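## Task

On the knob box, set every knob in row C to the same setting as its counterpart in row A, where row A is the row closest to the box side that carries the socket. All other knobs must still point at the marks they point at now. Finish by releasing the knobs and moving the robot away. The robot must not tip over or be left leaning, or the task fails. Anything held in place only by the robot at the end does not count.

## Robot and tools

ROBOT. A two-wheeled base with a lifting column carrying a head (two cameras) and two six-joint arms, left and right, each ending in a two-finger gripper with a wrist camera. Shoulder height S = 0.90 m + column_m. Folded, the robot is 0.73 m long, 0.62 m wide, and its front is 0.40 m ahead of the column. The base drives straight or turns in place; it cannot move sideways.

FRAMES. Base frame: origin on the floor under the column, x forward, y left, z up. left_hand and right_hand are reported in this frame as the point where the fingers meet (tips 8 mm further); the hand's z axis points along the fingers, y along the opening. Odometry frame is the base frame at scene start; base_odometry counts wheel turns only, so slip looks like travel. Heading is positive to the left.

TOOLS.
execute_actions(actions, cameras): actions is a list of zero or one action. An action may hold "base", "joints", or both, plus optional "speeds"; its motions start together. "base" takes exactly one key: translate_m (relative drive in metres from where the base last measured itself, forward positive, -3 to 3) or rotate_rad (relative turn in radians, left/counter-clockwise positive, -3.2 to 3.2). "joints" is one flat object keyed by joint name, each value an absolute target: column_m 0 to 0.8 m; head_tilt_rad -0.61 to 1.308 (positive looks down); left_joint1_rad..left_joint6_rad and right_joint1_rad..right_joint6_rad in radians (joint1 ±2.879, joint2 0 to 3.141, joint3 0 to 3.019, joint4 -1.692 to 1.57, joint5 ±1.57 with positive swinging the hand to the robot's right, joint6 ±2.094 with positive rolling clockwise seen from behind); left_gripper_m and right_gripper_m 0 (closed) to 0.093 m fingertip gap. Omitted joints may still be driving toward an older target. "speeds" caps translate_m (0.05 to 0.8 m/s) or rotate_rad (0.1 to 1 rad/s) for that action; it does not slow arms. Base moves needing over 8.667 s are refused; no action exceeds 15 s. Unknown keys or out-of-range numbers cause refusal with no motion. cameras picks from cam_head_left, cam_head_right, cam_left_wrist, cam_right_wrist, nav_camera, or all; [] returns none. An empty actions list just reports state and images.
wait(seconds 0 to 10): lets time pass with no new command.
zoom_image(camera, region [x0,y0,x1,y1] pixels, at most 504x504): enlarges part of that camera's latest full image.
read_manual(section): licence text only.
finished_scene(scene 1 or 2): ends that scene for good and reports success.

ARM GEOMETRY. With joint1 at -1.57 (left) or 1.57 (right) and joints 5, 6 at 0, the arm lies in a forward vertical plane 0.23 m beside the column. Let a = j2 - 0.35, b = 1.05 + j2 - j3, c = b - j4 (c = 1.57 means fingers straight down). The hand point is about 0.12 + 0.39 sin a + 0.38 cos b + 0.25 cos c m ahead and S + 0.39 cos a - 0.38 sin b - 0.25 sin c m high; e.g. j2, j3, j4 = 0.93, 0.78, 0.14 gives 0.60 m ahead, 0.25 m below S. The real hand usually sits up to 5 cm lower and nearer the column. Reach is about 1 m from the shoulder. Knob turning uses joint6 roll of a grasping hand.

RESULT LINES. base_status and joint_status tell how each commanded motion ended: done, off_target (rested short, may still push), contact_stop (base stalled, or column met a touch; only these two report it), time_out, not_followed (a safety check withheld an arm's targets because of closeness to the other arm, itself, the body or an obstacle; back the moved joints off by 0.05 rad or more). on_its_own covers what you did not command; "held at" is a target, not a position. A gripper whose reported opening stays 0.002 m or more above its target is holding something. turned_by_wheels vs turned_by_imu disagreeing by over about 4% and 0.05 rad means a collision or slip. base_tilt gives forward/right lean in degrees (about 1 degree fixed bias). wheel_motors_off = 1 means overload cut the wheels. motor_effort lists wheel efforts in percent, peak in brackets. Joint torques and Motor temperatures lines list per-arm values in joint order. After a reported stop, later moving calls in the same reply are skipped.

CAUTIONS. Joints may ignore changes under 0.03 rad (0.08 for joints 2, 3) while saying done; to touch gently, step about 0.05 rad per call from your last target. A blocked arm keeps pushing and heats; resend its reported positions to relax it. Motors warn at 85 °C and the arm drops at 100 °C. Never let the arms collide or press on each other. Hard base pushing for about 3 s cuts wheel power for 2 s; after a stall, back off 0.05 m before turning. The column stops descending when a hand touches down and then refuses to go down until raised 0.2 m. Avoid dropping things, slamming, or shoving the box; release knobs and back away before finishing.

CAMERAS. Head cameras look ahead and about head_tilt_rad downward. Wrist cameras sit behind the fingertips looking along the fingers, tilted 0.62 rad toward the hand's +x; closed fingertips land at image centre. nav_camera is at the base front, 0.23 m high, looking ahead.

Each tool is called after "Call:" as name(argument=value, ...), one argument or row to a line, values as JSON.

## Session

Call:
execute_actions(
  actions=[],
)

Scene clock: 0.00 s.
Joint torques (N m, as the arm reports them, + toward a larger angle): no reading
Motor temperatures (°C, as the motors report them): left_arm=[34 35 34 35 34 35] | right_arm=[33 35 33 34 34 33]
base_odometry: x=+0.000 y=+0.000 heading=+0.000 (m, m, rad; odometry frame)
turned_by_wheels: +0.000 (rad since the last result)
turned_by_imu: +0.000 (rad since the last result)
base_tilt: forward=-0.4 right=-0.1 (deg)
base_status: not commanded
joint_positions: column_m=+0.554 head_tilt_rad=+0.867 left_joint1_rad=-1.575 left_joint2_rad=+0.897 left_joint3_rad=+0.406 left_joint4_rad=-0.983 left_joint5_rad=-0.014 left_joint6_rad=+0.075 left_gripper_m=+0.095 right_joint1_rad=+1.572 right_joint2_rad=+0.874 right_joint3_rad=+0.377 right_joint4_rad=-0.954 right_joint5_rad=+0.055 right_joint6_rad=-0.100 right_gripper_m=+0.095
joint_status: not commanded
wheel_motors_off: 0
motor_effort: left_wheel=+0 right_wheel=+2 (%)
left_hand: x=+0.1375 y=+0.2261 z=+1.2593 quat_wxyz=(+0.458, -0.038, -0.888, +0.012) (m; base frame)
right_hand: x=+0.1314 y=-0.2348 z=+1.2593 quat_wxyz=(+0.448, +0.057, -0.892, +0.002) (m; base frame)
pictures: cam_head_left, cam_head_right, cam_left_wrist, cam_right_wrist, nav_camera
Images, in order (width x height): cam_head_left 504x504, cam_head_right 504x504, cam_left_wrist 616x616, cam_right_wrist 616x616, nav_camera 504x504.

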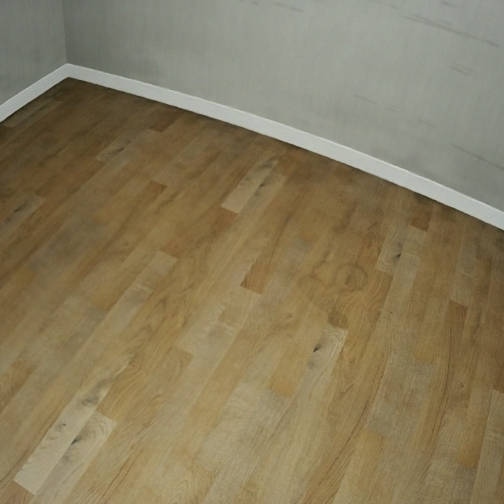

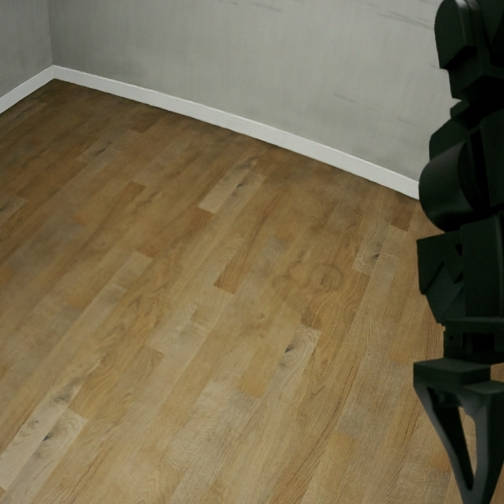

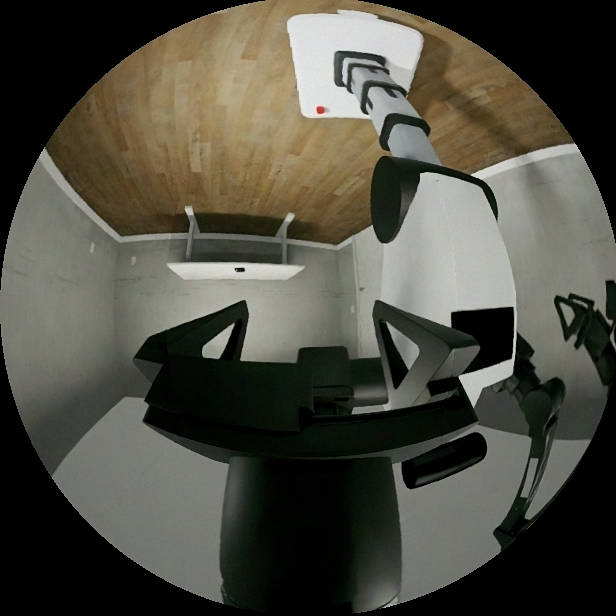

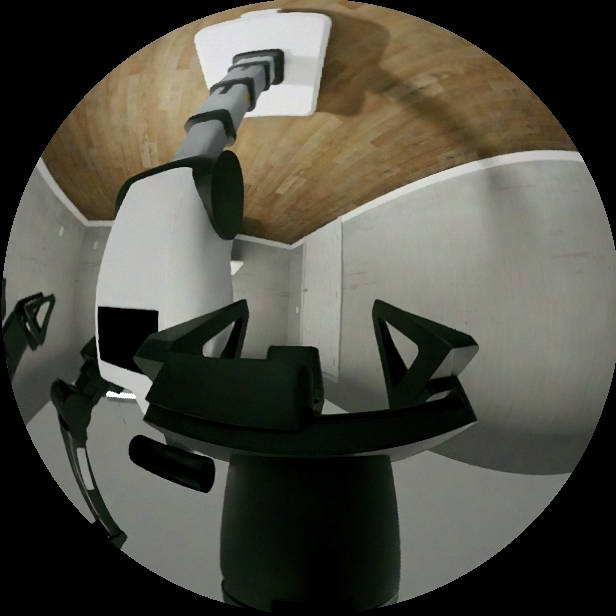

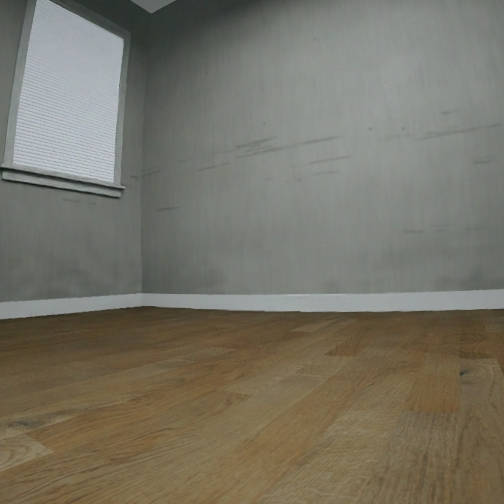

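Table is behind-left.

Call:
execute_actions(
  actions=[
    {"base":{"rotate_rad":2.55},"joints":{"head_tilt_rad":0.45}},
  ],
  cameras=["cam_head_left","nav_camera"],
)

Scene clock: 3.93 s.
Joint torques (N m, as the arm reports them, + toward a larger angle): left_arm=[ 1.46 -7.65 -1.19 -1.54 -0.1   0.1 ] | right_arm=[ 1.67 -4.79 -1.14 -1.24 -0.01  0.08]
Motor temperatures (°C, as the motors report them): left_arm=[34 35 34 35 34 35] | right_arm=[33 36 33 34 34 33]
base_odometry: x=+0.000 y=+0.000 heading=+2.549 (m, m, rad; odometry frame)
turned_by_wheels: +2.549 (rad since the last result)
turned_by_imu: +2.548 (rad since the last result)
base_tilt: forward=-0.1 right=-0.1 (deg)
base_status: done
joint_positions: column_m=+0.554 head_tilt_rad=+0.469 left_joint1_rad=-1.575 left_joint2_rad=+0.897 left_joint3_rad=+0.406 left_joint4_rad=-0.983 left_joint5_rad=-0.014 left_joint6_rad=+0.075 left_gripper_m=+0.095 right_joint1_rad=+1.572 right_joint2_rad=+0.874 right_joint3_rad=+0.377 right_joint4_rad=-0.954 right_joint5_rad=+0.055 right_joint6_rad=-0.100 right_gripper_m=+0.095
joint_status: all done
wheel_motors_off: 0
motor_effort: left_wheel=-1(31) right_wheel=+3(42) (%)
left_hand: x=+0.1375 y=+0.2261 z=+1.2593 quat_wxyz=(+0.458, -0.038, -0.888, +0.012) (m; base frame)
right_hand: x=+0.1314 y=-0.2348 z=+1.2593 quat_wxyz=(+0.448, +0.057, -0.892, +0.002) (m; base frame)
pictures: cam_head_left, nav_camera
camera_calibration (this result's frames):
cam_head_left: T_world_to_cam=[[-0.113303, -0.991722, 0.0604125, -0.0283138], [-0.398993, -0.0102702, -0.916897, 1.41338], [0.909927, -0.127991, -0.394526, 0.48815], [0, 0, 0, 1]] pos_world=[0.116541, 0.048915, 1.49023]
Images, in order (width x height): cam_head_left 504x504, nav_camera 504x504.

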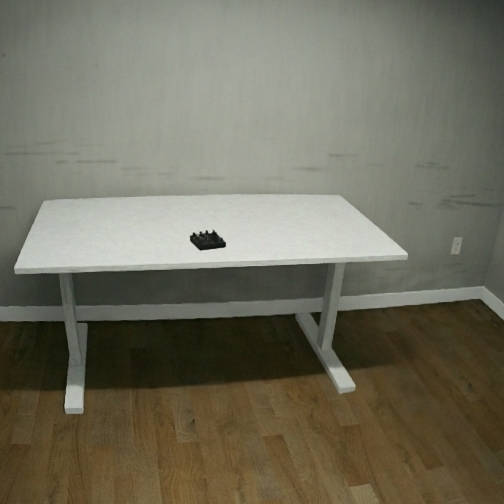

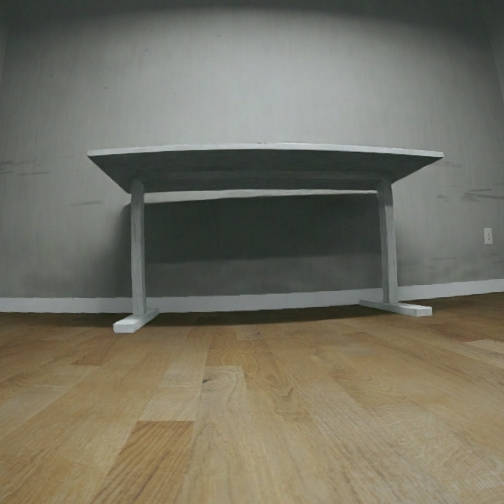

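Call:
execute_actions(
  actions=[
    {"base":{"rotate_rad":0.1}},
  ],
  cameras=[],
)

Call:
execute_actions(
  actions=[
    {"base":{"translate_m":1.35},"joints":{"head_tilt_rad":1.0,"column_m":0.45}},
  ],
  cameras=["cam_head_left","cam_head_right"],
)

Scene clock: 5.10 s.
Joint torques (N m, as the arm reports them, + toward a larger angle): left_arm=[ 1.6  -7.6  -1.19 -1.53 -0.09  0.1 ] | right_arm=[ 0.88 -6.01 -1.36 -1.55  0.02  0.1 ]
Motor temperatures (°C, as the motors report them): left_arm=[34 35 34 35 34 35] | right_arm=[33 36 33 34 34 33]
base_odometry: x=+0.000 y=+0.000 heading=+2.648 (m, m, rad; odometry frame)
turned_by_wheels: +0.099 (rad since the last result)
turned_by_imu: +0.100 (rad since the last result)
base_tilt: forward=-0.4 right=-0.2 (deg)
base_status: done
joint_positions: column_m=+0.554 head_tilt_rad=+0.469 left_joint1_rad=-1.575 left_joint2_rad=+0.897 left_joint3_rad=+0.406 left_joint4_rad=-0.983 left_joint5_rad=-0.014 left_joint6_rad=+0.075 left_gripper_m=+0.095 right_joint1_rad=+1.572 right_joint2_rad=+0.874 right_joint3_rad=+0.377 right_joint4_rad=-0.954 right_joint5_rad=+0.055 right_joint6_rad=-0.100 right_gripper_m=+0.095
joint_status: not commanded
wheel_motors_off: 0
motor_effort: left_wheel=-2(25) right_wheel=+3(34) (%)
left_hand: x=+0.1375 y=+0.2261 z=+1.2593 quat_wxyz=(+0.458, -0.038, -0.888, +0.012) (m; base frame)
right_hand: x=+0.1314 y=-0.2348 z=+1.2593 quat_wxyz=(+0.448, +0.057, -0.892, +0.002) (m; base frame)
pictures: none
No camera images: the call's "cameras" was empty. Leave "cameras" out to get every camera's image.

Scene clock: 8.97 s.
Joint torques (N m, as the arm reports them, + toward a larger angle): left_arm=[ 1.46 -7.67 -1.17 -1.53 -0.09  0.1 ] | right_arm=[ 1.05 -5.45 -1.08 -1.3  -0.05  0.08]
Motor temperatures (°C, as the motors report them): left_arm=[34 36 34 35 34 35] | right_arm=[33 36 33 34 34 33]
base_odometry: x=-1.189 y=+0.639 heading=+2.649 (m, m, rad; odometry frame)
turned_by_wheels: +0.000 (rad since the last result)
turned_by_imu: +0.005 (rad since the last result)
base_tilt: forward=-0.1 right=-0.2 (deg)
base_status: done
joint_positions: column_m=+0.450 head_tilt_rad=+1.000 left_joint1_rad=-1.575 left_joint2_rad=+0.897 left_joint3_rad=+0.405 left_joint4_rad=-0.983 left_joint5_rad=-0.014 left_joint6_rad=+0.075 left_gripper_m=+0.095 right_joint1_rad=+1.572 right_joint2_rad=+0.874 right_joint3_rad=+0.375 right_joint4_rad=-0.954 right_joint5_rad=+0.055 right_joint6_rad=-0.100 right_gripper_m=+0.095
joint_status: all done
wheel_motors_off: 0
motor_effort: left_wheel=+0(42) right_wheel=-1(59) (%)
left_hand: x=+0.1371 y=+0.2261 z=+1.1558 quat_wxyz=(+0.458, -0.038, -0.888, +0.012) (m; base frame)
right_hand: x=+0.1306 y=-0.2348 z=+1.1559 quat_wxyz=(+0.448, +0.057, -0.892, +0.002) (m; base frame)
pictures: cam_head_left, cam_head_right
camera_calibration (this result's frames):
cam_head_left: T_world_to_cam=[[-0.0670059, -0.991722, 0.109532, -0.0949044], [-0.808914, -0.0102702, -0.587837, 0.866311], [0.584096, -0.127991, -0.80153, 1.04802], [0, 0, 0, 1]] pos_world=[0.0822692, 0.048915, 1.35966]
cam_head_right: T_world_to_cam=[[-0.0451249, -0.992016, 0.11776, -0.208507], [-0.807461, -0.0331876, -0.588987, 0.87724], [0.588193, -0.121665, -0.799516, 1.04506], [0, 0, 0, 1]] pos_world=[0.0842326, -0.050582, 1.37678]
Images, in order (width x height): cam_head_left 504x504, cam_head_right 504x504.

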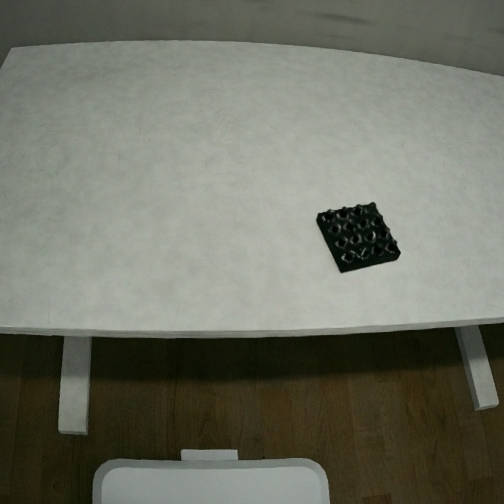

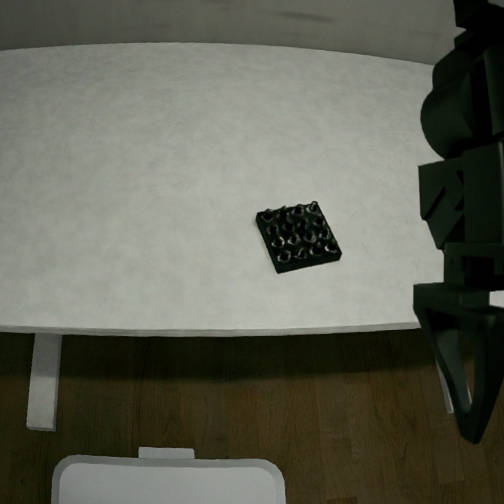

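Call:
zoom_image(
  camera="cam_head_right",
  region=[240, 185, 350, 285],
)

Call:
zoom_image(
  camera="cam_head_left",
  region=[300, 185, 410, 285],
)

Region (240, 185, 350, 285) of cam_head_right's 504x504 image, scaled by 4.582, with more detail than that image has; it fills the top 458 rows of this view, and the rest is white.

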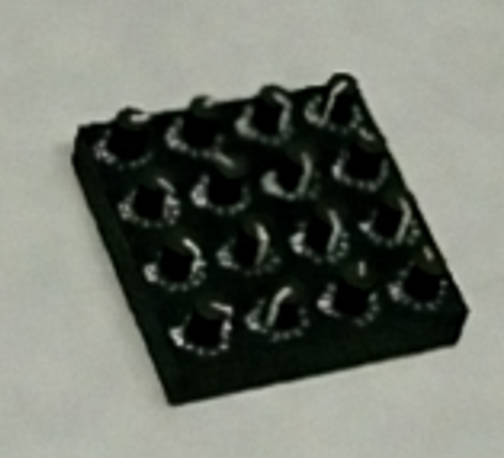

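Region (300, 185, 410, 285) of cam_head_left's 504x504 image, scaled by 4.582, with more detail than that image has; it fills the top 458 rows of this view, and the rest is white.

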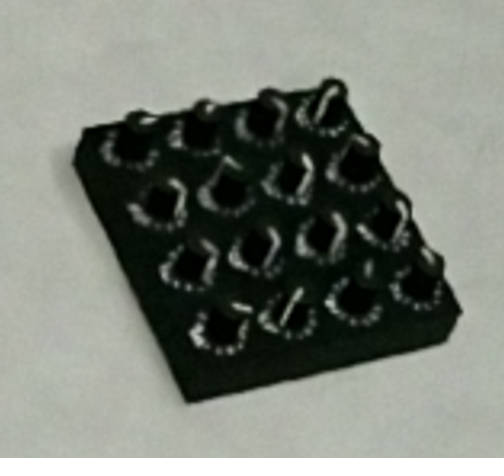

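Call:
execute_actions(
  actions=[
    {"joints":{"right_joint2_rad":1.34,"right_joint3_rad":0.98,"right_joint4_rad":0.46,"right_joint5_rad":0,"right_joint6_rad":0,"right_gripper_m":0.02}},
  ],
  cameras=["cam_head_left","cam_right_wrist"],
)

Scene clock: 12.97 s.
Joint torques (N m, as the arm reports them, + toward a larger angle): left_arm=[ 1.57 -7.63 -1.12 -1.53 -0.1   0.1 ] | right_arm=[  1.36 -14.21   1.56   1.68  -0.11   0.18]
Motor temperatures (°C, as the motors report them): left_arm=[34 36 34 35 34 35] | right_arm=[33 36 33 34 34 33]
base_odometry: x=-1.189 y=+0.639 heading=+2.649 (m, m, rad; odometry frame)
turned_by_wheels: +0.000 (rad since the last result)
turned_by_imu: +0.002 (rad since the last result)
base_tilt: forward=-0.3 right=-0.1 (deg)
base_status: not commanded
joint_positions: column_m=+0.450 head_tilt_rad=+1.000 left_joint1_rad=-1.575 left_joint2_rad=+0.897 left_joint3_rad=+0.405 left_joint4_rad=-0.983 left_joint5_rad=-0.014 left_joint6_rad=+0.075 left_gripper_m=+0.095 right_joint1_rad=+1.572 right_joint2_rad=+1.340 right_joint3_rad=+0.985 right_joint4_rad=+0.442 right_joint5_rad=+0.002 right_joint6_rad=-0.010 right_gripper_m=+0.020
joint_status: all done
wheel_motors_off: 0
motor_effort: left_wheel=+0(1) right_wheel=-1(2) (%)
left_hand: x=+0.1371 y=+0.2261 z=+1.1558 quat_wxyz=(+0.458, -0.038, -0.888, +0.012) (m; base frame)
right_hand: x=+0.6512 y=-0.2253 z=+0.9838 quat_wxyz=(-0.300, +0.005, -0.954, +0.002) (m; base frame)
pictures: cam_head_left, cam_right_wrist
camera_calibration (this result's frames):
cam_head_left: T_world_to_cam=[[-0.0670059, -0.991722, 0.109532, -0.0949044], [-0.808914, -0.0102702, -0.587837, 0.866311], [0.584096, -0.127991, -0.80153, 1.04802], [0, 0, 0, 1]] pos_world=[0.0822692, 0.048915, 1.35966]
cam_right_wrist: T_world_to_cam=[[-0.0110488, -0.999925, 0.0053256, -0.219971], [-0.999858, 0.0111156, 0.0126873, 0.646555], [-0.0127455, -0.00518467, -0.999905, 1.11018], [0, 0, 0, 1]] pos_world=[0.658183, -0.221385, 1.10304]
Images, in order (width x height): cam_head_left 504x504, cam_right_wrist 616x616.

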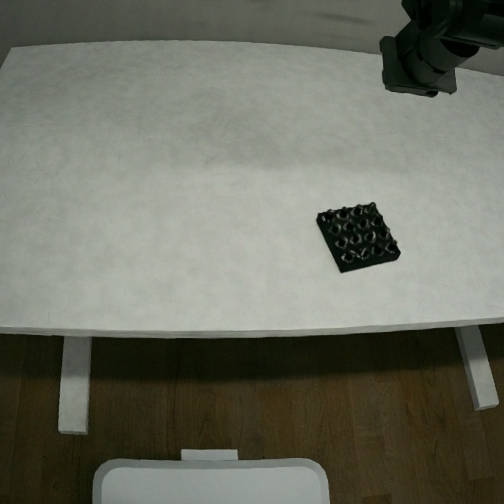

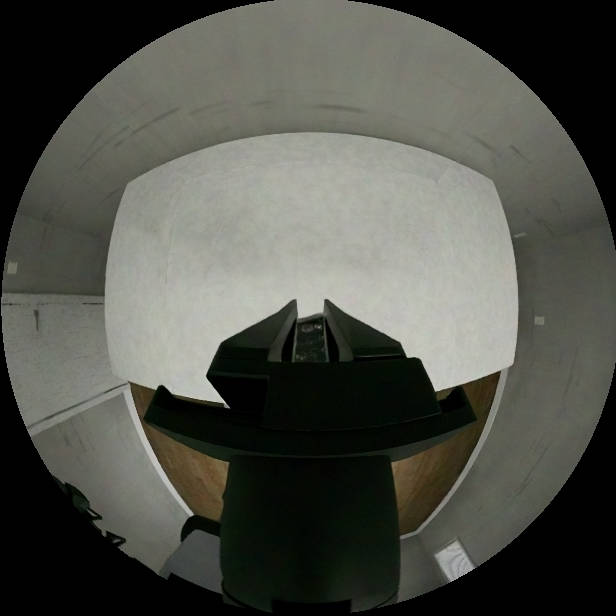

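Call:
execute_actions(
  actions=[
    {"base":{"translate_m":0.12},"joints":{"right_joint4_rad":-0.19,"column_m":0.38}},
  ],
  cameras=["cam_head_left","cam_right_wrist"],
)

Call:
zoom_image(
  camera="cam_right_wrist",
  region=[210, 150, 410, 350],
)

Scene clock: 14.60 s.
Joint torques (N m, as the arm reports them, + toward a larger angle): left_arm=[ 1.59 -7.57 -1.25 -1.53 -0.1   0.1 ] | right_arm=[  0.47 -13.56   1.1   -0.31  -0.16   0.16]
Motor temperatures (°C, as the motors report them): left_arm=[34 36 34 35 34 35] | right_arm=[33 36 33 34 34 33]
base_odometry: x=-1.295 y=+0.696 heading=+2.649 (m, m, rad; odometry frame)
turned_by_wheels: +0.000 (rad since the last result)
turned_by_imu: +0.001 (rad since the last result)
base_tilt: forward=-0.2 right=-0.1 (deg)
base_status: done
joint_positions: column_m=+0.380 head_tilt_rad=+1.001 left_joint1_rad=-1.575 left_joint2_rad=+0.896 left_joint3_rad=+0.407 left_joint4_rad=-0.983 left_joint5_rad=-0.014 left_joint6_rad=+0.075 left_gripper_m=+0.095 right_joint1_rad=+1.572 right_joint2_rad=+1.340 right_joint3_rad=+0.983 right_joint4_rad=-0.178 right_joint5_rad=+0.002 right_joint6_rad=-0.010 right_gripper_m=+0.020
joint_status: all done
wheel_motors_off: 0
motor_effort: left_wheel=+1(28) right_wheel=+0(33) (%)
left_hand: x=+0.1382 y=+0.2261 z=+1.0854 quat_wxyz=(+0.457, -0.038, -0.889, +0.012) (m; base frame)
right_hand: x=+0.5070 y=-0.2253 z=+0.8695 quat_wxyz=(+0.005, +0.005, -1.000, +0.001) (m; base frame)
pictures: cam_head_left, cam_right_wrist
camera_calibration (this result's frames):
cam_head_left: T_world_to_cam=[[-0.0669935, -0.991722, 0.10954, -0.0872493], [-0.808981, -0.0102702, -0.587745, 0.825046], [0.584005, -0.127991, -0.801596, 0.992014], [0, 0, 0, 1]] pos_world=[0.0822605, 0.048915, 1.28967]
cam_right_wrist: T_world_to_cam=[[-0.00545932, -0.999926, 0.0108528, -0.228619], [-0.805779, 0.0108259, 0.592117, -0.0984287], [-0.592191, -0.00551238, -0.805779, 1.11896], [0, 0, 0, 1]] pos_world=[0.58208, -0.221369, 0.962399]
Images, in order (width x height): cam_head_left 504x504, cam_right_wrist 616x616.

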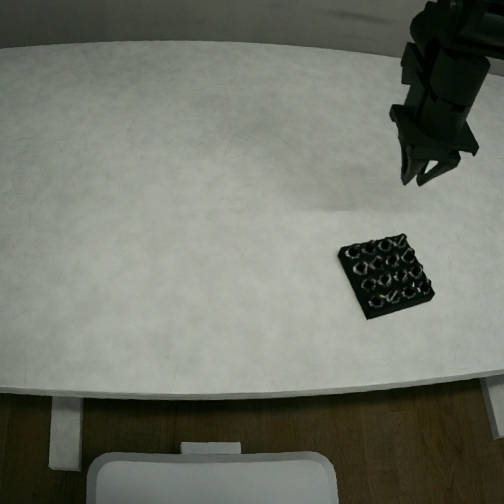

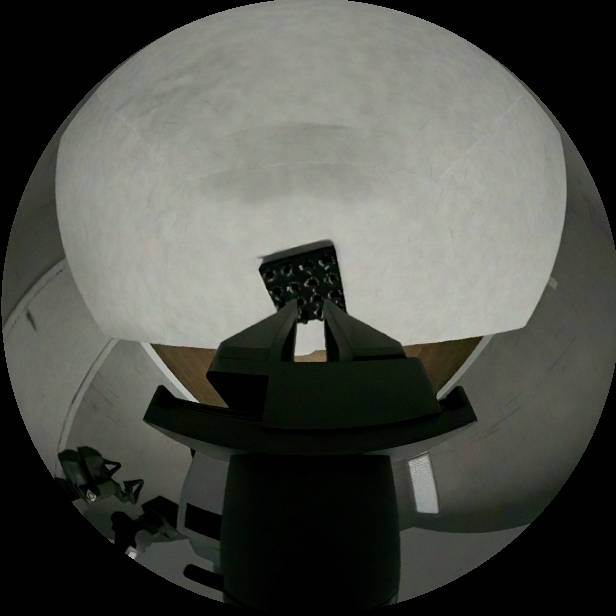

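Region (210, 150, 410, 350) of cam_right_wrist's 616x616 image, scaled by 2.520, with more detail than that image has.

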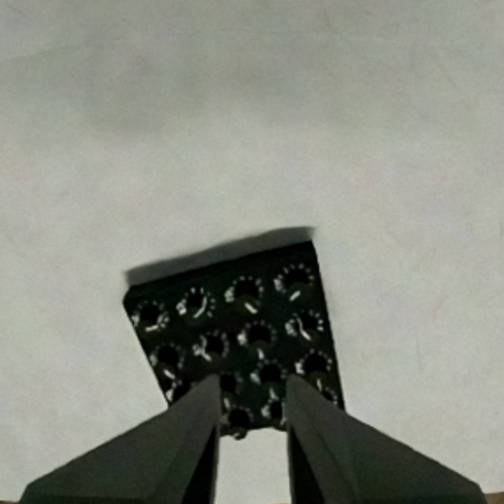

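Call:
execute_actions(
  actions=[
    {"base":{"translate_m":-0.13},"joints":{"column_m":0.31,"head_tilt_rad":0.9}},
  ],
  cameras=["cam_head_left","cam_right_wrist"],
)

Call:
zoom_image(
  camera="cam_right_wrist",
  region=[200, 90, 420, 310],
)

Scene clock: 16.23 s.
Joint torques (N m, as the arm reports them, + toward a larger angle): left_arm=[ 1.64 -7.57 -0.83 -1.48 -0.09  0.1 ] | right_arm=[  0.52 -13.5    1.32  -0.11  -0.15   0.16]
Motor temperatures (°C, as the motors report them): left_arm=[34 36 34 35 34 35] | right_arm=[33 36 33 34 34 33]
base_odometry: x=-1.180 y=+0.634 heading=+2.649 (m, m, rad; odometry frame)
turned_by_wheels: +0.000 (rad since the last result)
turned_by_imu: +0.000 (rad since the last result)
base_tilt: forward=-0.2 right=-0.4 (deg)
base_status: done
joint_positions: column_m=+0.310 head_tilt_rad=+0.914 left_joint1_rad=-1.575 left_joint2_rad=+0.896 left_joint3_rad=+0.402 left_joint4_rad=-0.983 left_joint5_rad=-0.014 left_joint6_rad=+0.075 left_gripper_m=+0.095 right_joint1_rad=+1.572 right_joint2_rad=+1.340 right_joint3_rad=+0.980 right_joint4_rad=-0.178 right_joint5_rad=+0.002 right_joint6_rad=-0.010 right_gripper_m=+0.020
joint_status: all done
wheel_motors_off: 0
motor_effort: left_wheel=+0(29) right_wheel=+1(36) (%)
left_hand: x=+0.1356 y=+0.2261 z=+1.0164 quat_wxyz=(+0.459, -0.038, -0.888, +0.012) (m; base frame)
right_hand: x=+0.5049 y=-0.2254 z=+0.7993 quat_wxyz=(+0.007, +0.005, -1.000, +0.001) (m; base frame)
pictures: cam_head_left, cam_right_wrist
camera_calibration (this result's frames):
cam_head_left: T_world_to_cam=[[-0.0761877, -0.991722, 0.103356, -0.0711077], [-0.755298, -0.0102702, -0.655301, 0.868774], [0.650938, -0.127991, -0.748263, 0.863434], [0, 0, 0, 1]] pos_world=[0.0887239, 0.048915, 1.22273]
cam_right_wrist: T_world_to_cam=[[-0.00541989, -0.999926, 0.0108727, -0.227906], [-0.803741, 0.0108249, 0.59488, -0.0618196], [-0.594954, -0.00551463, -0.803741, 1.06089], [0, 0, 0, 1]] pos_world=[0.580261, -0.221369, 0.891937]
Images, in order (width x height): cam_head_left 504x504, cam_right_wrist 616x616.

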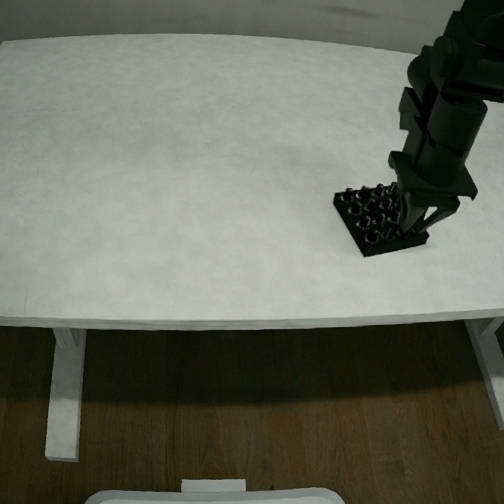

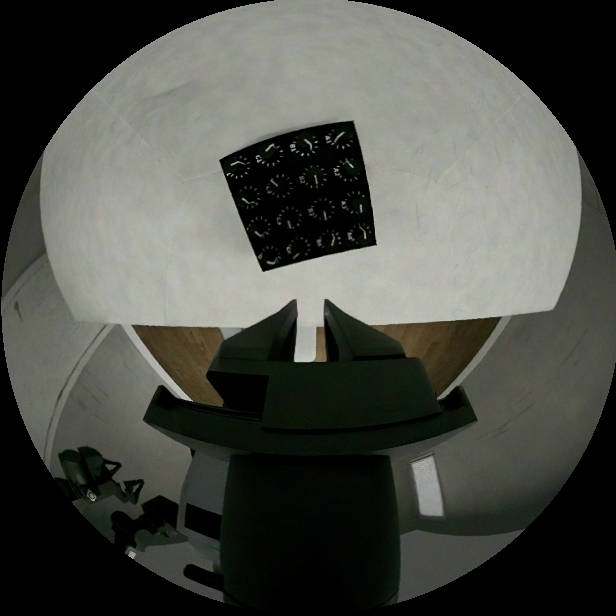

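Region (200, 90, 420, 310) of cam_right_wrist's 616x616 image, scaled by 2.291, with more detail than that image has.

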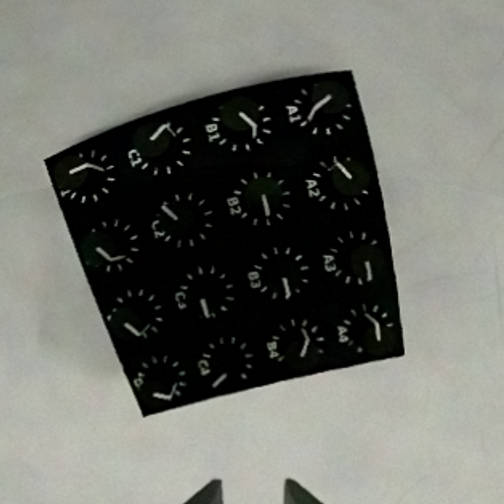

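Call:
zoom_image(
  camera="cam_right_wrist",
  region=[260, 160, 380, 280],
)

Call:
zoom_image(
  camera="cam_right_wrist",
  region=[250, 110, 370, 230],
)

Region (260, 160, 380, 280) of cam_right_wrist's 616x616 image, scaled by 4.200, with more detail than that image has.

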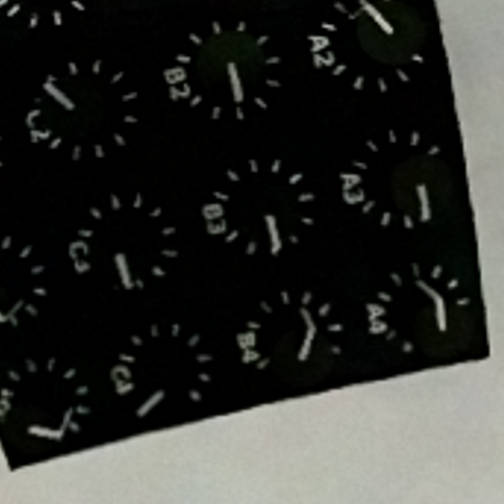

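Region (250, 110, 370, 230) of cam_right_wrist's 616x616 image, scaled by 4.200, with more detail than that image has.

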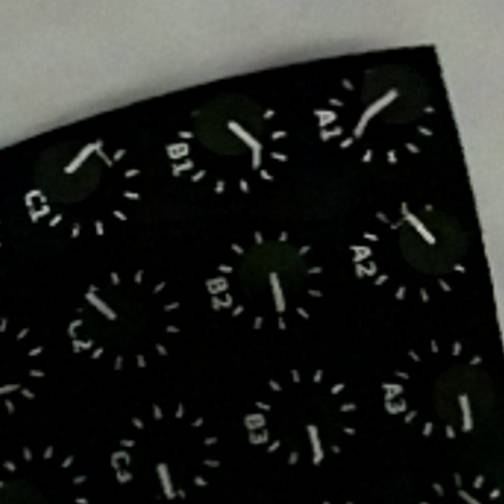

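Call:
execute_actions(
  actions=[
    {"base":{"rotate_rad":0.065},"joints":{"column_m":0.32,"right_joint4_rad":-0.10,"right_joint5_rad":0.04}},
  ],
  cameras=[],
)

Call:
execute_actions(
  actions=[
    {"base":{"translate_m":0.06}},
  ],
  cameras=["cam_head_left","cam_right_wrist"],
)

Call:
zoom_image(
  camera="cam_right_wrist",
  region=[230, 190, 410, 370],
)

Call:
zoom_image(
  camera="cam_head_left",
  region=[340, 160, 500, 320],
)

Scene clock: 17.77 s.
Joint torques (N m, as the arm reports them, + toward a larger angle): left_arm=[ 1.52 -7.58 -0.88 -1.54 -0.1   0.1 ] | right_arm=[  0.62 -14.14   1.26   1.02  -0.01   0.2 ]
Motor temperatures (°C, as the motors report them): left_arm=[34 36 34 35 34 35] | right_arm=[33 36 33 34 34 33]
base_odometry: x=-1.181 y=+0.634 heading=+2.712 (m, m, rad; odometry frame)
turned_by_wheels: +0.063 (rad since the last result)
turned_by_imu: +0.063 (rad since the last result)
base_tilt: forward=-0.3 right=-0.2 (deg)
base_status: done
joint_positions: column_m=+0.320 head_tilt_rad=+0.914 left_joint1_rad=-1.575 left_joint2_rad=+0.896 left_joint3_rad=+0.402 left_joint4_rad=-0.983 left_joint5_rad=-0.014 left_joint6_rad=+0.075 left_gripper_m=+0.095 right_joint1_rad=+1.573 right_joint2_rad=+1.340 right_joint3_rad=+0.980 right_joint4_rad=-0.112 right_joint5_rad=+0.039 right_joint6_rad=-0.010 right_gripper_m=+0.020
joint_status: all done
wheel_motors_off: 0
motor_effort: left_wheel=-1(41) right_wheel=+1(54) (%)
left_hand: x=+0.1358 y=+0.2261 z=+1.0262 quat_wxyz=(+0.459, -0.038, -0.888, +0.012) (m; base frame)
right_hand: x=+0.5210 y=-0.2311 z=+0.8096 quat_wxyz=(-0.026, +0.005, -0.999, +0.019) (m; base frame)
pictures: none
No camera images: the call's "cameras" was empty. Leave "cameras" out to get every camera's image.

Scene clock: 19.00 s.
Joint torques (N m, as the arm reports them, + toward a larger angle): left_arm=[ 1.6  -7.72 -1.2  -1.53 -0.09  0.11] | right_arm=[  0.01 -12.93   1.38   0.71   0.04   0.19]
Motor temperatures (°C, as the motors report them): left_arm=[34 36 34 35 34 35] | right_arm=[33 36 33 34 34 33]
base_odometry: x=-1.235 y=+0.659 heading=+2.713 (m, m, rad; odometry frame)
turned_by_wheels: +0.001 (rad since the last result)
turned_by_imu: +0.002 (rad since the last result)
base_tilt: forward=-0.4 right=-0.1 (deg)
base_status: done
joint_positions: column_m=+0.320 head_tilt_rad=+0.914 left_joint1_rad=-1.575 left_joint2_rad=+0.896 left_joint3_rad=+0.406 left_joint4_rad=-0.983 left_joint5_rad=-0.014 left_joint6_rad=+0.075 left_gripper_m=+0.095 right_joint1_rad=+1.573 right_joint2_rad=+1.340 right_joint3_rad=+0.979 right_joint4_rad=-0.112 right_joint5_rad=+0.039 right_joint6_rad=-0.010 right_gripper_m=+0.020
joint_status: not commanded
wheel_motors_off: 0
motor_effort: left_wheel=+1(44) right_wheel=-1(40) (%)
left_hand: x=+0.1380 y=+0.2261 z=+1.0254 quat_wxyz=(+0.457, -0.038, -0.889, +0.012) (m; base frame)
right_hand: x=+0.5205 y=-0.2311 z=+0.8095 quat_wxyz=(-0.025, +0.005, -0.999, +0.019) (m; base frame)
pictures: cam_head_left, cam_right_wrist
camera_calibration (this result's frames):
cam_head_left: T_world_to_cam=[[-0.0762324, -0.991722, 0.103324, -0.0720871], [-0.755015, -0.0102702, -0.655627, 0.875682], [0.651261, -0.127991, -0.747982, 0.870468], [0, 0, 0, 1]] pos_world=[0.0887556, 0.048915, 1.23266]
cam_right_wrist: T_world_to_cam=[[-0.00746511, -0.998876, 0.0468021, -0.261469], [-0.840587, 0.031619, 0.540753, 0.0125223], [-0.541625, -0.0353045, -0.839878, 1.07303], [0, 0, 0, 1]] pos_world=[0.589756, -0.223688, 0.906683]
Images, in order (width x height): cam_head_left 504x504, cam_right_wrist 616x616.

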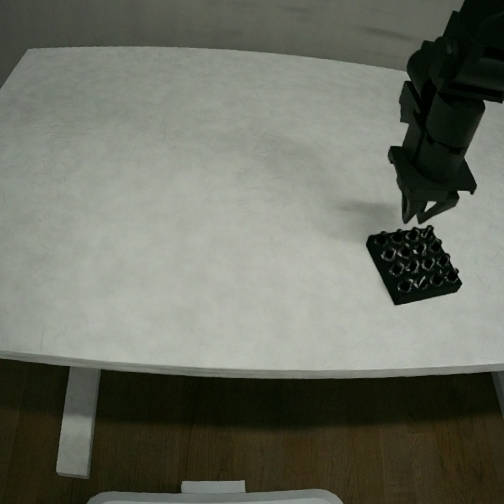

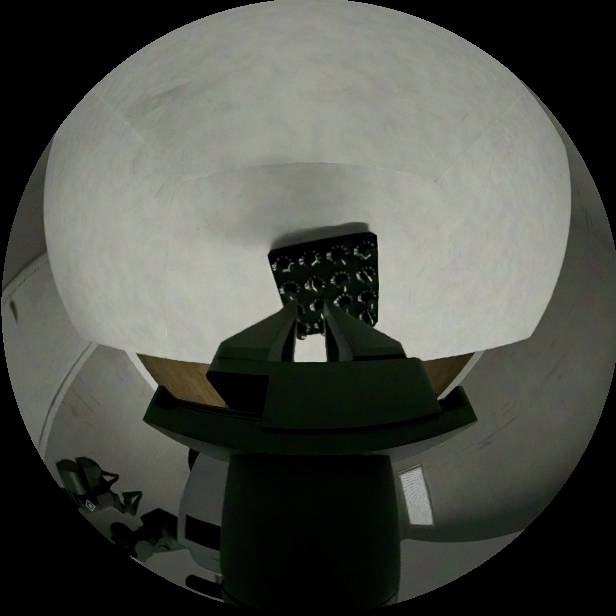

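Region (230, 190, 410, 370) of cam_right_wrist's 616x616 image, scaled by 2.800, with more detail than that image has.

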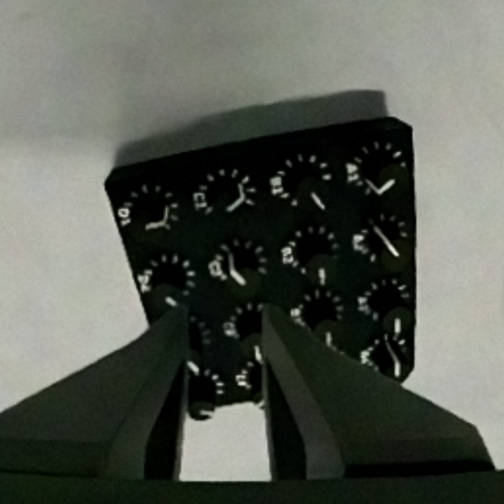

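Region (340, 160, 500, 320) of cam_head_left's 504x504 image, scaled by 3.150, with more detail than that image has.

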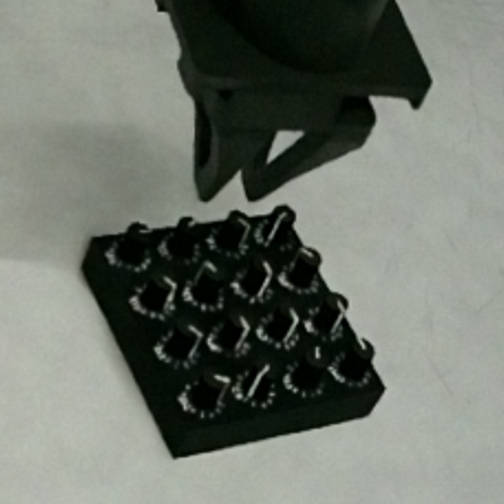

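Lateral good. Roll to -90° to check fore-aft, and lower.

Call:
execute_actions(
  actions=[
    {"joints":{"column_m":0.30,"right_joint6_rad":-1.57}},
  ],
  cameras=["cam_head_left","cam_right_wrist"],
)

Call:
zoom_image(
  camera="cam_right_wrist",
  region=[220, 190, 400, 370],
)

Scene clock: 20.83 s.
Joint torques (N m, as the arm reports them, + toward a larger angle): left_arm=[ 1.55 -7.64 -1.21 -1.52 -0.1   0.11] | right_arm=[  0.83 -13.99   1.4    0.62  -0.1    0.02]
Motor temperatures (°C, as the motors report them): left_arm=[34 36 34 35 34 35] | right_arm=[33 37 33 34 34 33]
base_odometry: x=-1.235 y=+0.659 heading=+2.713 (m, m, rad; odometry frame)
turned_by_wheels: +0.000 (rad since the last result)
turned_by_imu: +0.001 (rad since the last result)
base_tilt: forward=-0.2 right=-0.2 (deg)
base_status: not commanded
joint_positions: column_m=+0.300 head_tilt_rad=+0.914 left_joint1_rad=-1.575 left_joint2_rad=+0.896 left_joint3_rad=+0.406 left_joint4_rad=-0.983 left_joint5_rad=-0.014 left_joint6_rad=+0.075 left_gripper_m=+0.095 right_joint1_rad=+1.573 right_joint2_rad=+1.340 right_joint3_rad=+0.979 right_joint4_rad=-0.112 right_joint5_rad=+0.039 right_joint6_rad=-1.559 right_gripper_m=+0.020
joint_status: all done
wheel_motors_off: 0
motor_effort: left_wheel=+2(1) right_wheel=-1(2) (%)
left_hand: x=+0.1380 y=+0.2261 z=+1.0055 quat_wxyz=(+0.457, -0.038, -0.889, +0.012) (m; base frame)
right_hand: x=+0.5205 y=-0.2311 z=+0.7896 quat_wxyz=(-0.005, +0.703, -0.711, +0.031) (m; base frame)
pictures: cam_head_left, cam_right_wrist
camera_calibration (this result's frames):
cam_head_left: T_world_to_cam=[[-0.0762324, -0.991722, 0.103324, -0.0700271], [-0.755015, -0.0102702, -0.655627, 0.862611], [0.651261, -0.127991, -0.747982, 0.855555], [0, 0, 0, 1]] pos_world=[0.0887556, 0.048915, 1.21273]
cam_right_wrist: T_world_to_cam=[[0.997786, -0.0263339, 0.0610644, -0.570291], [-0.0582334, -0.789411, 0.611097, -0.62922], [0.0321123, -0.6133, -0.789197, 0.584047], [0, 0, 0, 1]] pos_world=[0.513632, -0.153534, 0.880267]
Images, in order (width x height): cam_head_left 504x504, cam_right_wrist 616x616.

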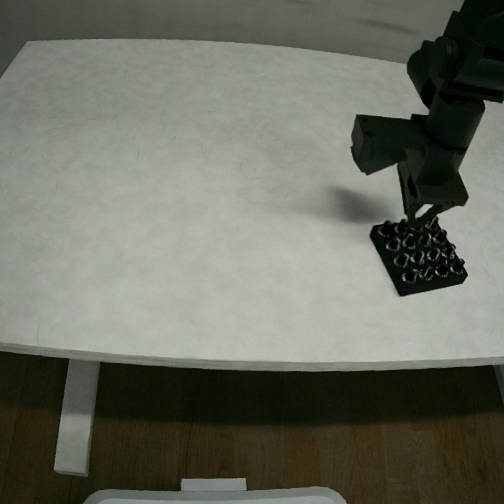

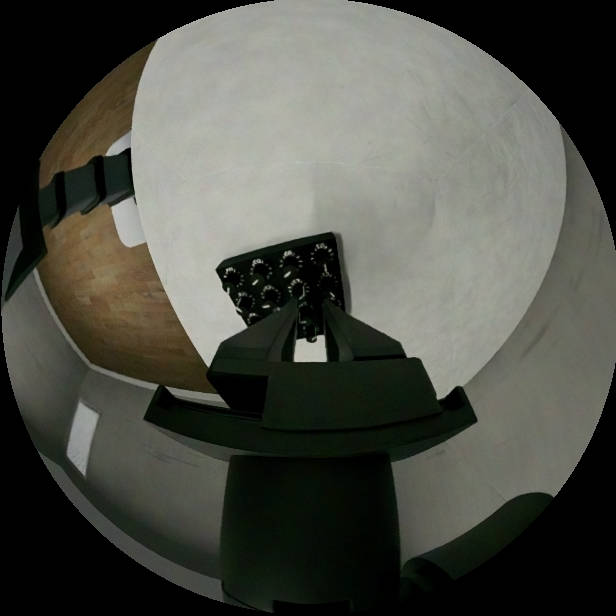

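Region (220, 190, 400, 370) of cam_right_wrist's 616x616 image, scaled by 2.800, with more detail than that image has.

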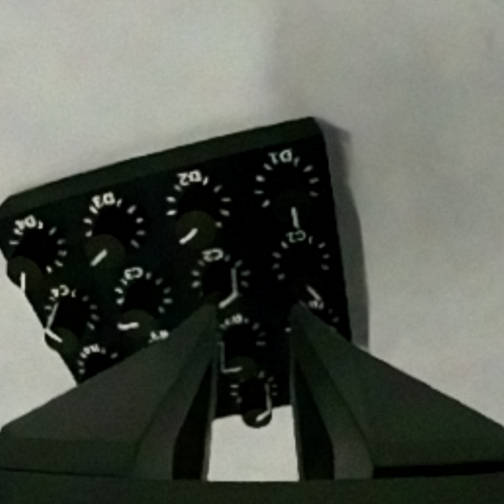

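Call:
execute_actions(
  actions=[
    {"base":{"translate_m":0.016}},
  ],
  cameras=["cam_right_wrist","cam_head_left"],
)

Call:
zoom_image(
  camera="cam_right_wrist",
  region=[250, 230, 370, 350],
)

Call:
zoom_image(
  camera="cam_head_left",
  region=[360, 190, 480, 310],
)

Scene clock: 22.03 s.
Joint torques (N m, as the arm reports them, + toward a larger angle): left_arm=[ 1.54 -7.52 -1.11 -1.54 -0.09  0.1 ] | right_arm=[  0.29 -13.83   1.18   0.51  -0.08  -0.03]
Motor temperatures (°C, as the motors report them): left_arm=[34 36 34 35 34 35] | right_arm=[33 37 33 34 34 33]
base_odometry: x=-1.250 y=+0.666 heading=+2.714 (m, m, rad; odometry frame)
turned_by_wheels: +0.001 (rad since the last result)
turned_by_imu: +0.001 (rad since the last result)
base_tilt: forward=-0.3 right=-0.1 (deg)
base_status: done
joint_positions: column_m=+0.300 head_tilt_rad=+0.914 left_joint1_rad=-1.575 left_joint2_rad=+0.896 left_joint3_rad=+0.405 left_joint4_rad=-0.983 left_joint5_rad=-0.014 left_joint6_rad=+0.075 left_gripper_m=+0.095 right_joint1_rad=+1.573 right_joint2_rad=+1.340 right_joint3_rad=+0.979 right_joint4_rad=-0.112 right_joint5_rad=+0.039 right_joint6_rad=-1.559 right_gripper_m=+0.020
joint_status: not commanded
wheel_motors_off: 0
motor_effort: left_wheel=+2(34) right_wheel=-1(43) (%)
left_hand: x=+0.1375 y=+0.2261 z=+1.0057 quat_wxyz=(+0.457, -0.038, -0.888, +0.012) (m; base frame)
right_hand: x=+0.5207 y=-0.2311 z=+0.7898 quat_wxyz=(-0.005, +0.703, -0.711, +0.031) (m; base frame)
pictures: cam_head_left, cam_right_wrist
camera_calibration (this result's frames):
cam_head_left: T_world_to_cam=[[-0.0762596, -0.991722, 0.103303, -0.0699999], [-0.754842, -0.0102702, -0.655826, 0.862858], [0.651458, -0.127991, -0.747811, 0.855325], [0, 0, 0, 1]] pos_world=[0.0887749, 0.048915, 1.21274]
cam_right_wrist: T_world_to_cam=[[0.997763, -0.0263346, 0.061445, -0.570746], [-0.058467, -0.789411, 0.611075, -0.629164], [0.0324129, -0.6133, -0.789185, 0.583995], [0, 0, 0, 1]] pos_world=[0.513755, -0.153535, 0.880416]
Images, in order (width x height): cam_head_left 504x504, cam_right_wrist 616x616.

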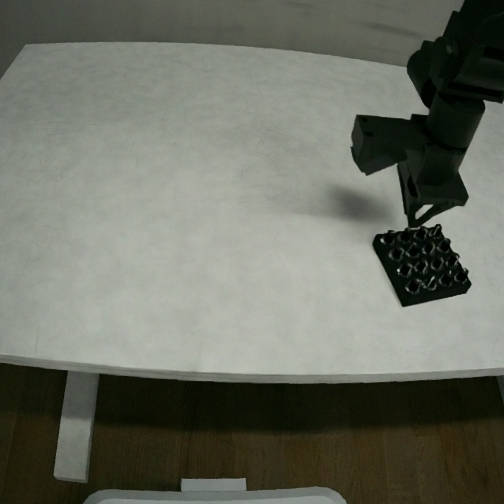

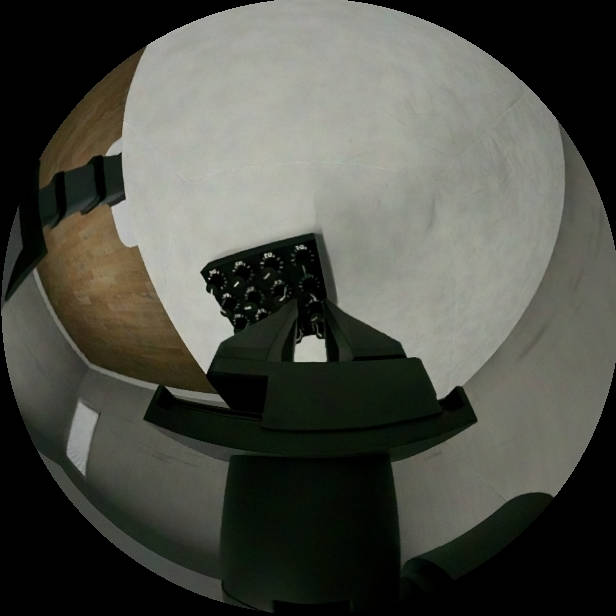

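Region (250, 230, 370, 350) of cam_right_wrist's 616x616 image, scaled by 4.200, with more detail than that image has.

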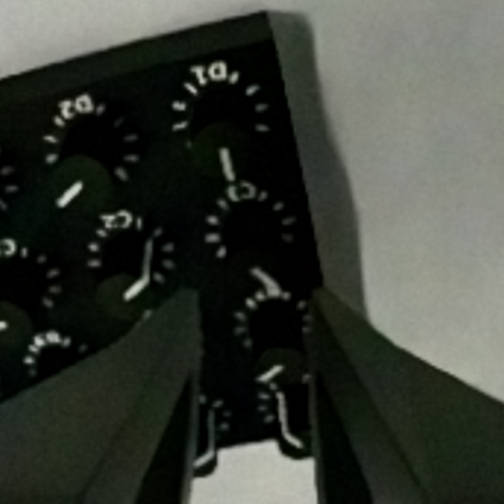

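Region (360, 190, 480, 310) of cam_head_left's 504x504 image, scaled by 4.200, with more detail than that image has.

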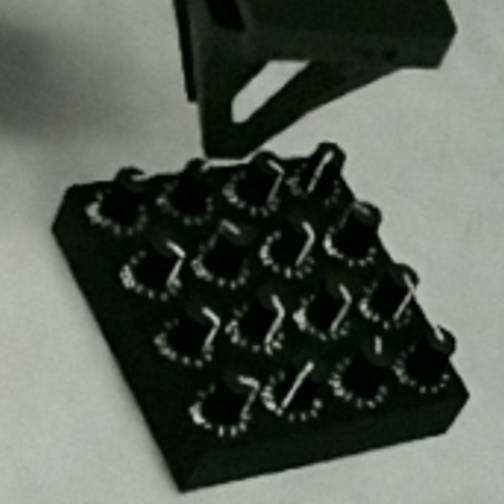

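Call:
execute_actions(
  actions=[
    {"joints":{"column_m":0.292,"right_joint6_rad":0}},
  ],
  cameras=["cam_right_wrist","cam_head_left"],
)

Call:
zoom_image(
  camera="cam_right_wrist",
  region=[250, 230, 370, 350],
)

Call:
zoom_image(
  camera="cam_head_left",
  region=[360, 190, 480, 310],
)

Scene clock: 23.97 s.
Joint torques (N m, as the arm reports them, + toward a larger angle): left_arm=[ 1.51 -7.52 -1.11 -1.52 -0.09  0.1 ] | right_arm=[  0.31 -13.11   1.44   0.83  -0.03   0.17]
Motor temperatures (°C, as the motors report them): left_arm=[34 36 34 35 34 35] | right_arm=[33 37 33 34 34 33]
base_odometry: x=-1.250 y=+0.666 heading=+2.714 (m, m, rad; odometry frame)
turned_by_wheels: +0.000 (rad since the last result)
turned_by_imu: +0.001 (rad since the last result)
base_tilt: forward=-0.1 right=-0.1 (deg)
base_status: not commanded
joint_positions: column_m=+0.292 head_tilt_rad=+0.914 left_joint1_rad=-1.575 left_joint2_rad=+0.896 left_joint3_rad=+0.405 left_joint4_rad=-0.983 left_joint5_rad=-0.014 left_joint6_rad=+0.075 left_gripper_m=+0.095 right_joint1_rad=+1.573 right_joint2_rad=+1.340 right_joint3_rad=+0.979 right_joint4_rad=-0.112 right_joint5_rad=+0.039 right_joint6_rad=-0.011 right_gripper_m=+0.020
joint_status: all done
wheel_motors_off: 0
motor_effort: left_wheel=+0(2) right_wheel=-1(2) (%)
left_hand: x=+0.1375 y=+0.2261 z=+0.9977 quat_wxyz=(+0.457, -0.038, -0.888, +0.012) (m; base frame)
right_hand: x=+0.5207 y=-0.2311 z=+0.7818 quat_wxyz=(-0.025, +0.005, -0.999, +0.019) (m; base frame)
pictures: cam_head_left, cam_right_wrist
camera_calibration (this result's frames):
cam_head_left: T_world_to_cam=[[-0.0762596, -0.991722, 0.103303, -0.0691751], [-0.754842, -0.0102702, -0.655826, 0.857621], [0.651458, -0.127991, -0.747811, 0.849354], [0, 0, 0, 1]] pos_world=[0.0887749, 0.048915, 1.20475]
cam_right_wrist: T_world_to_cam=[[-0.00672167, -0.99888, 0.0468378, -0.260584], [-0.840801, 0.0310001, 0.540455, 0.0278732], [-0.541302, -0.0357486, -0.840068, 1.04967], [0, 0, 0, 1]] pos_world=[0.589874, -0.223632, 0.878937]
Images, in order (width x height): cam_head_left 504x504, cam_right_wrist 616x616.

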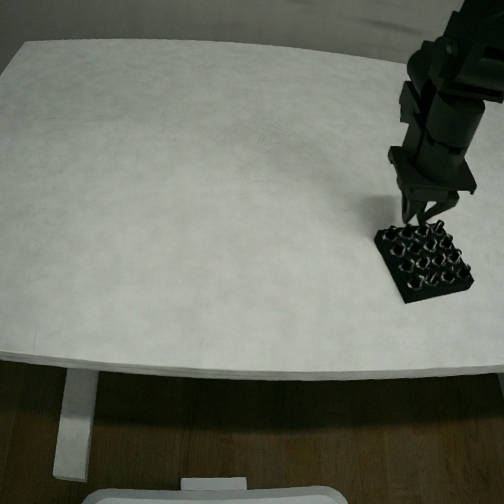

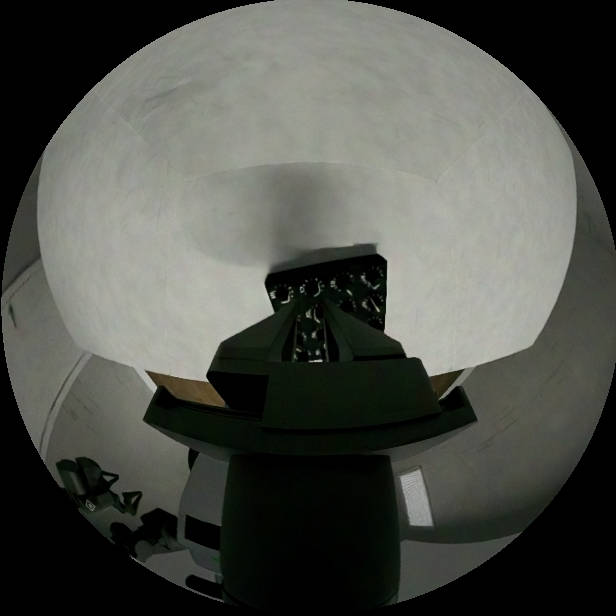

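Region (250, 230, 370, 350) of cam_right_wrist's 616x616 image, scaled by 4.200, with more detail than that image has.

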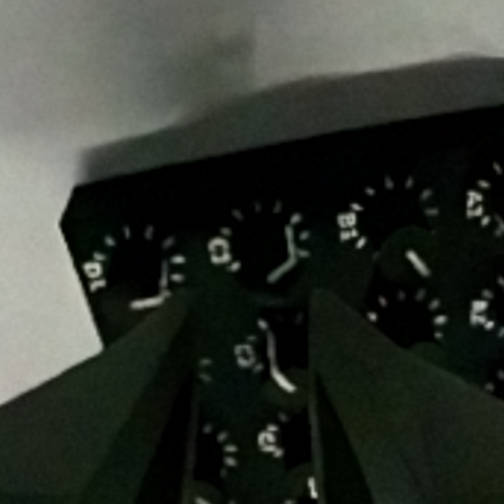

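Region (360, 190, 480, 310) of cam_head_left's 504x504 image, scaled by 4.200, with more detail than that image has.

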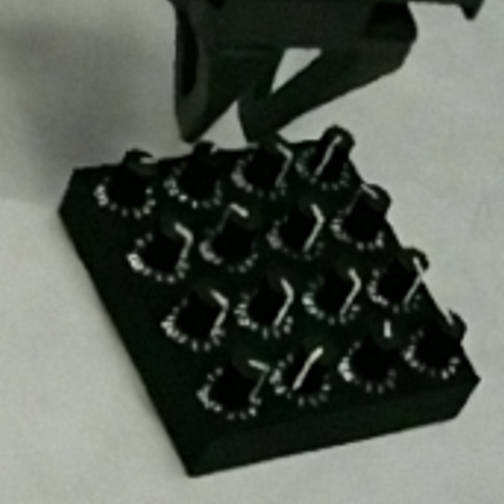

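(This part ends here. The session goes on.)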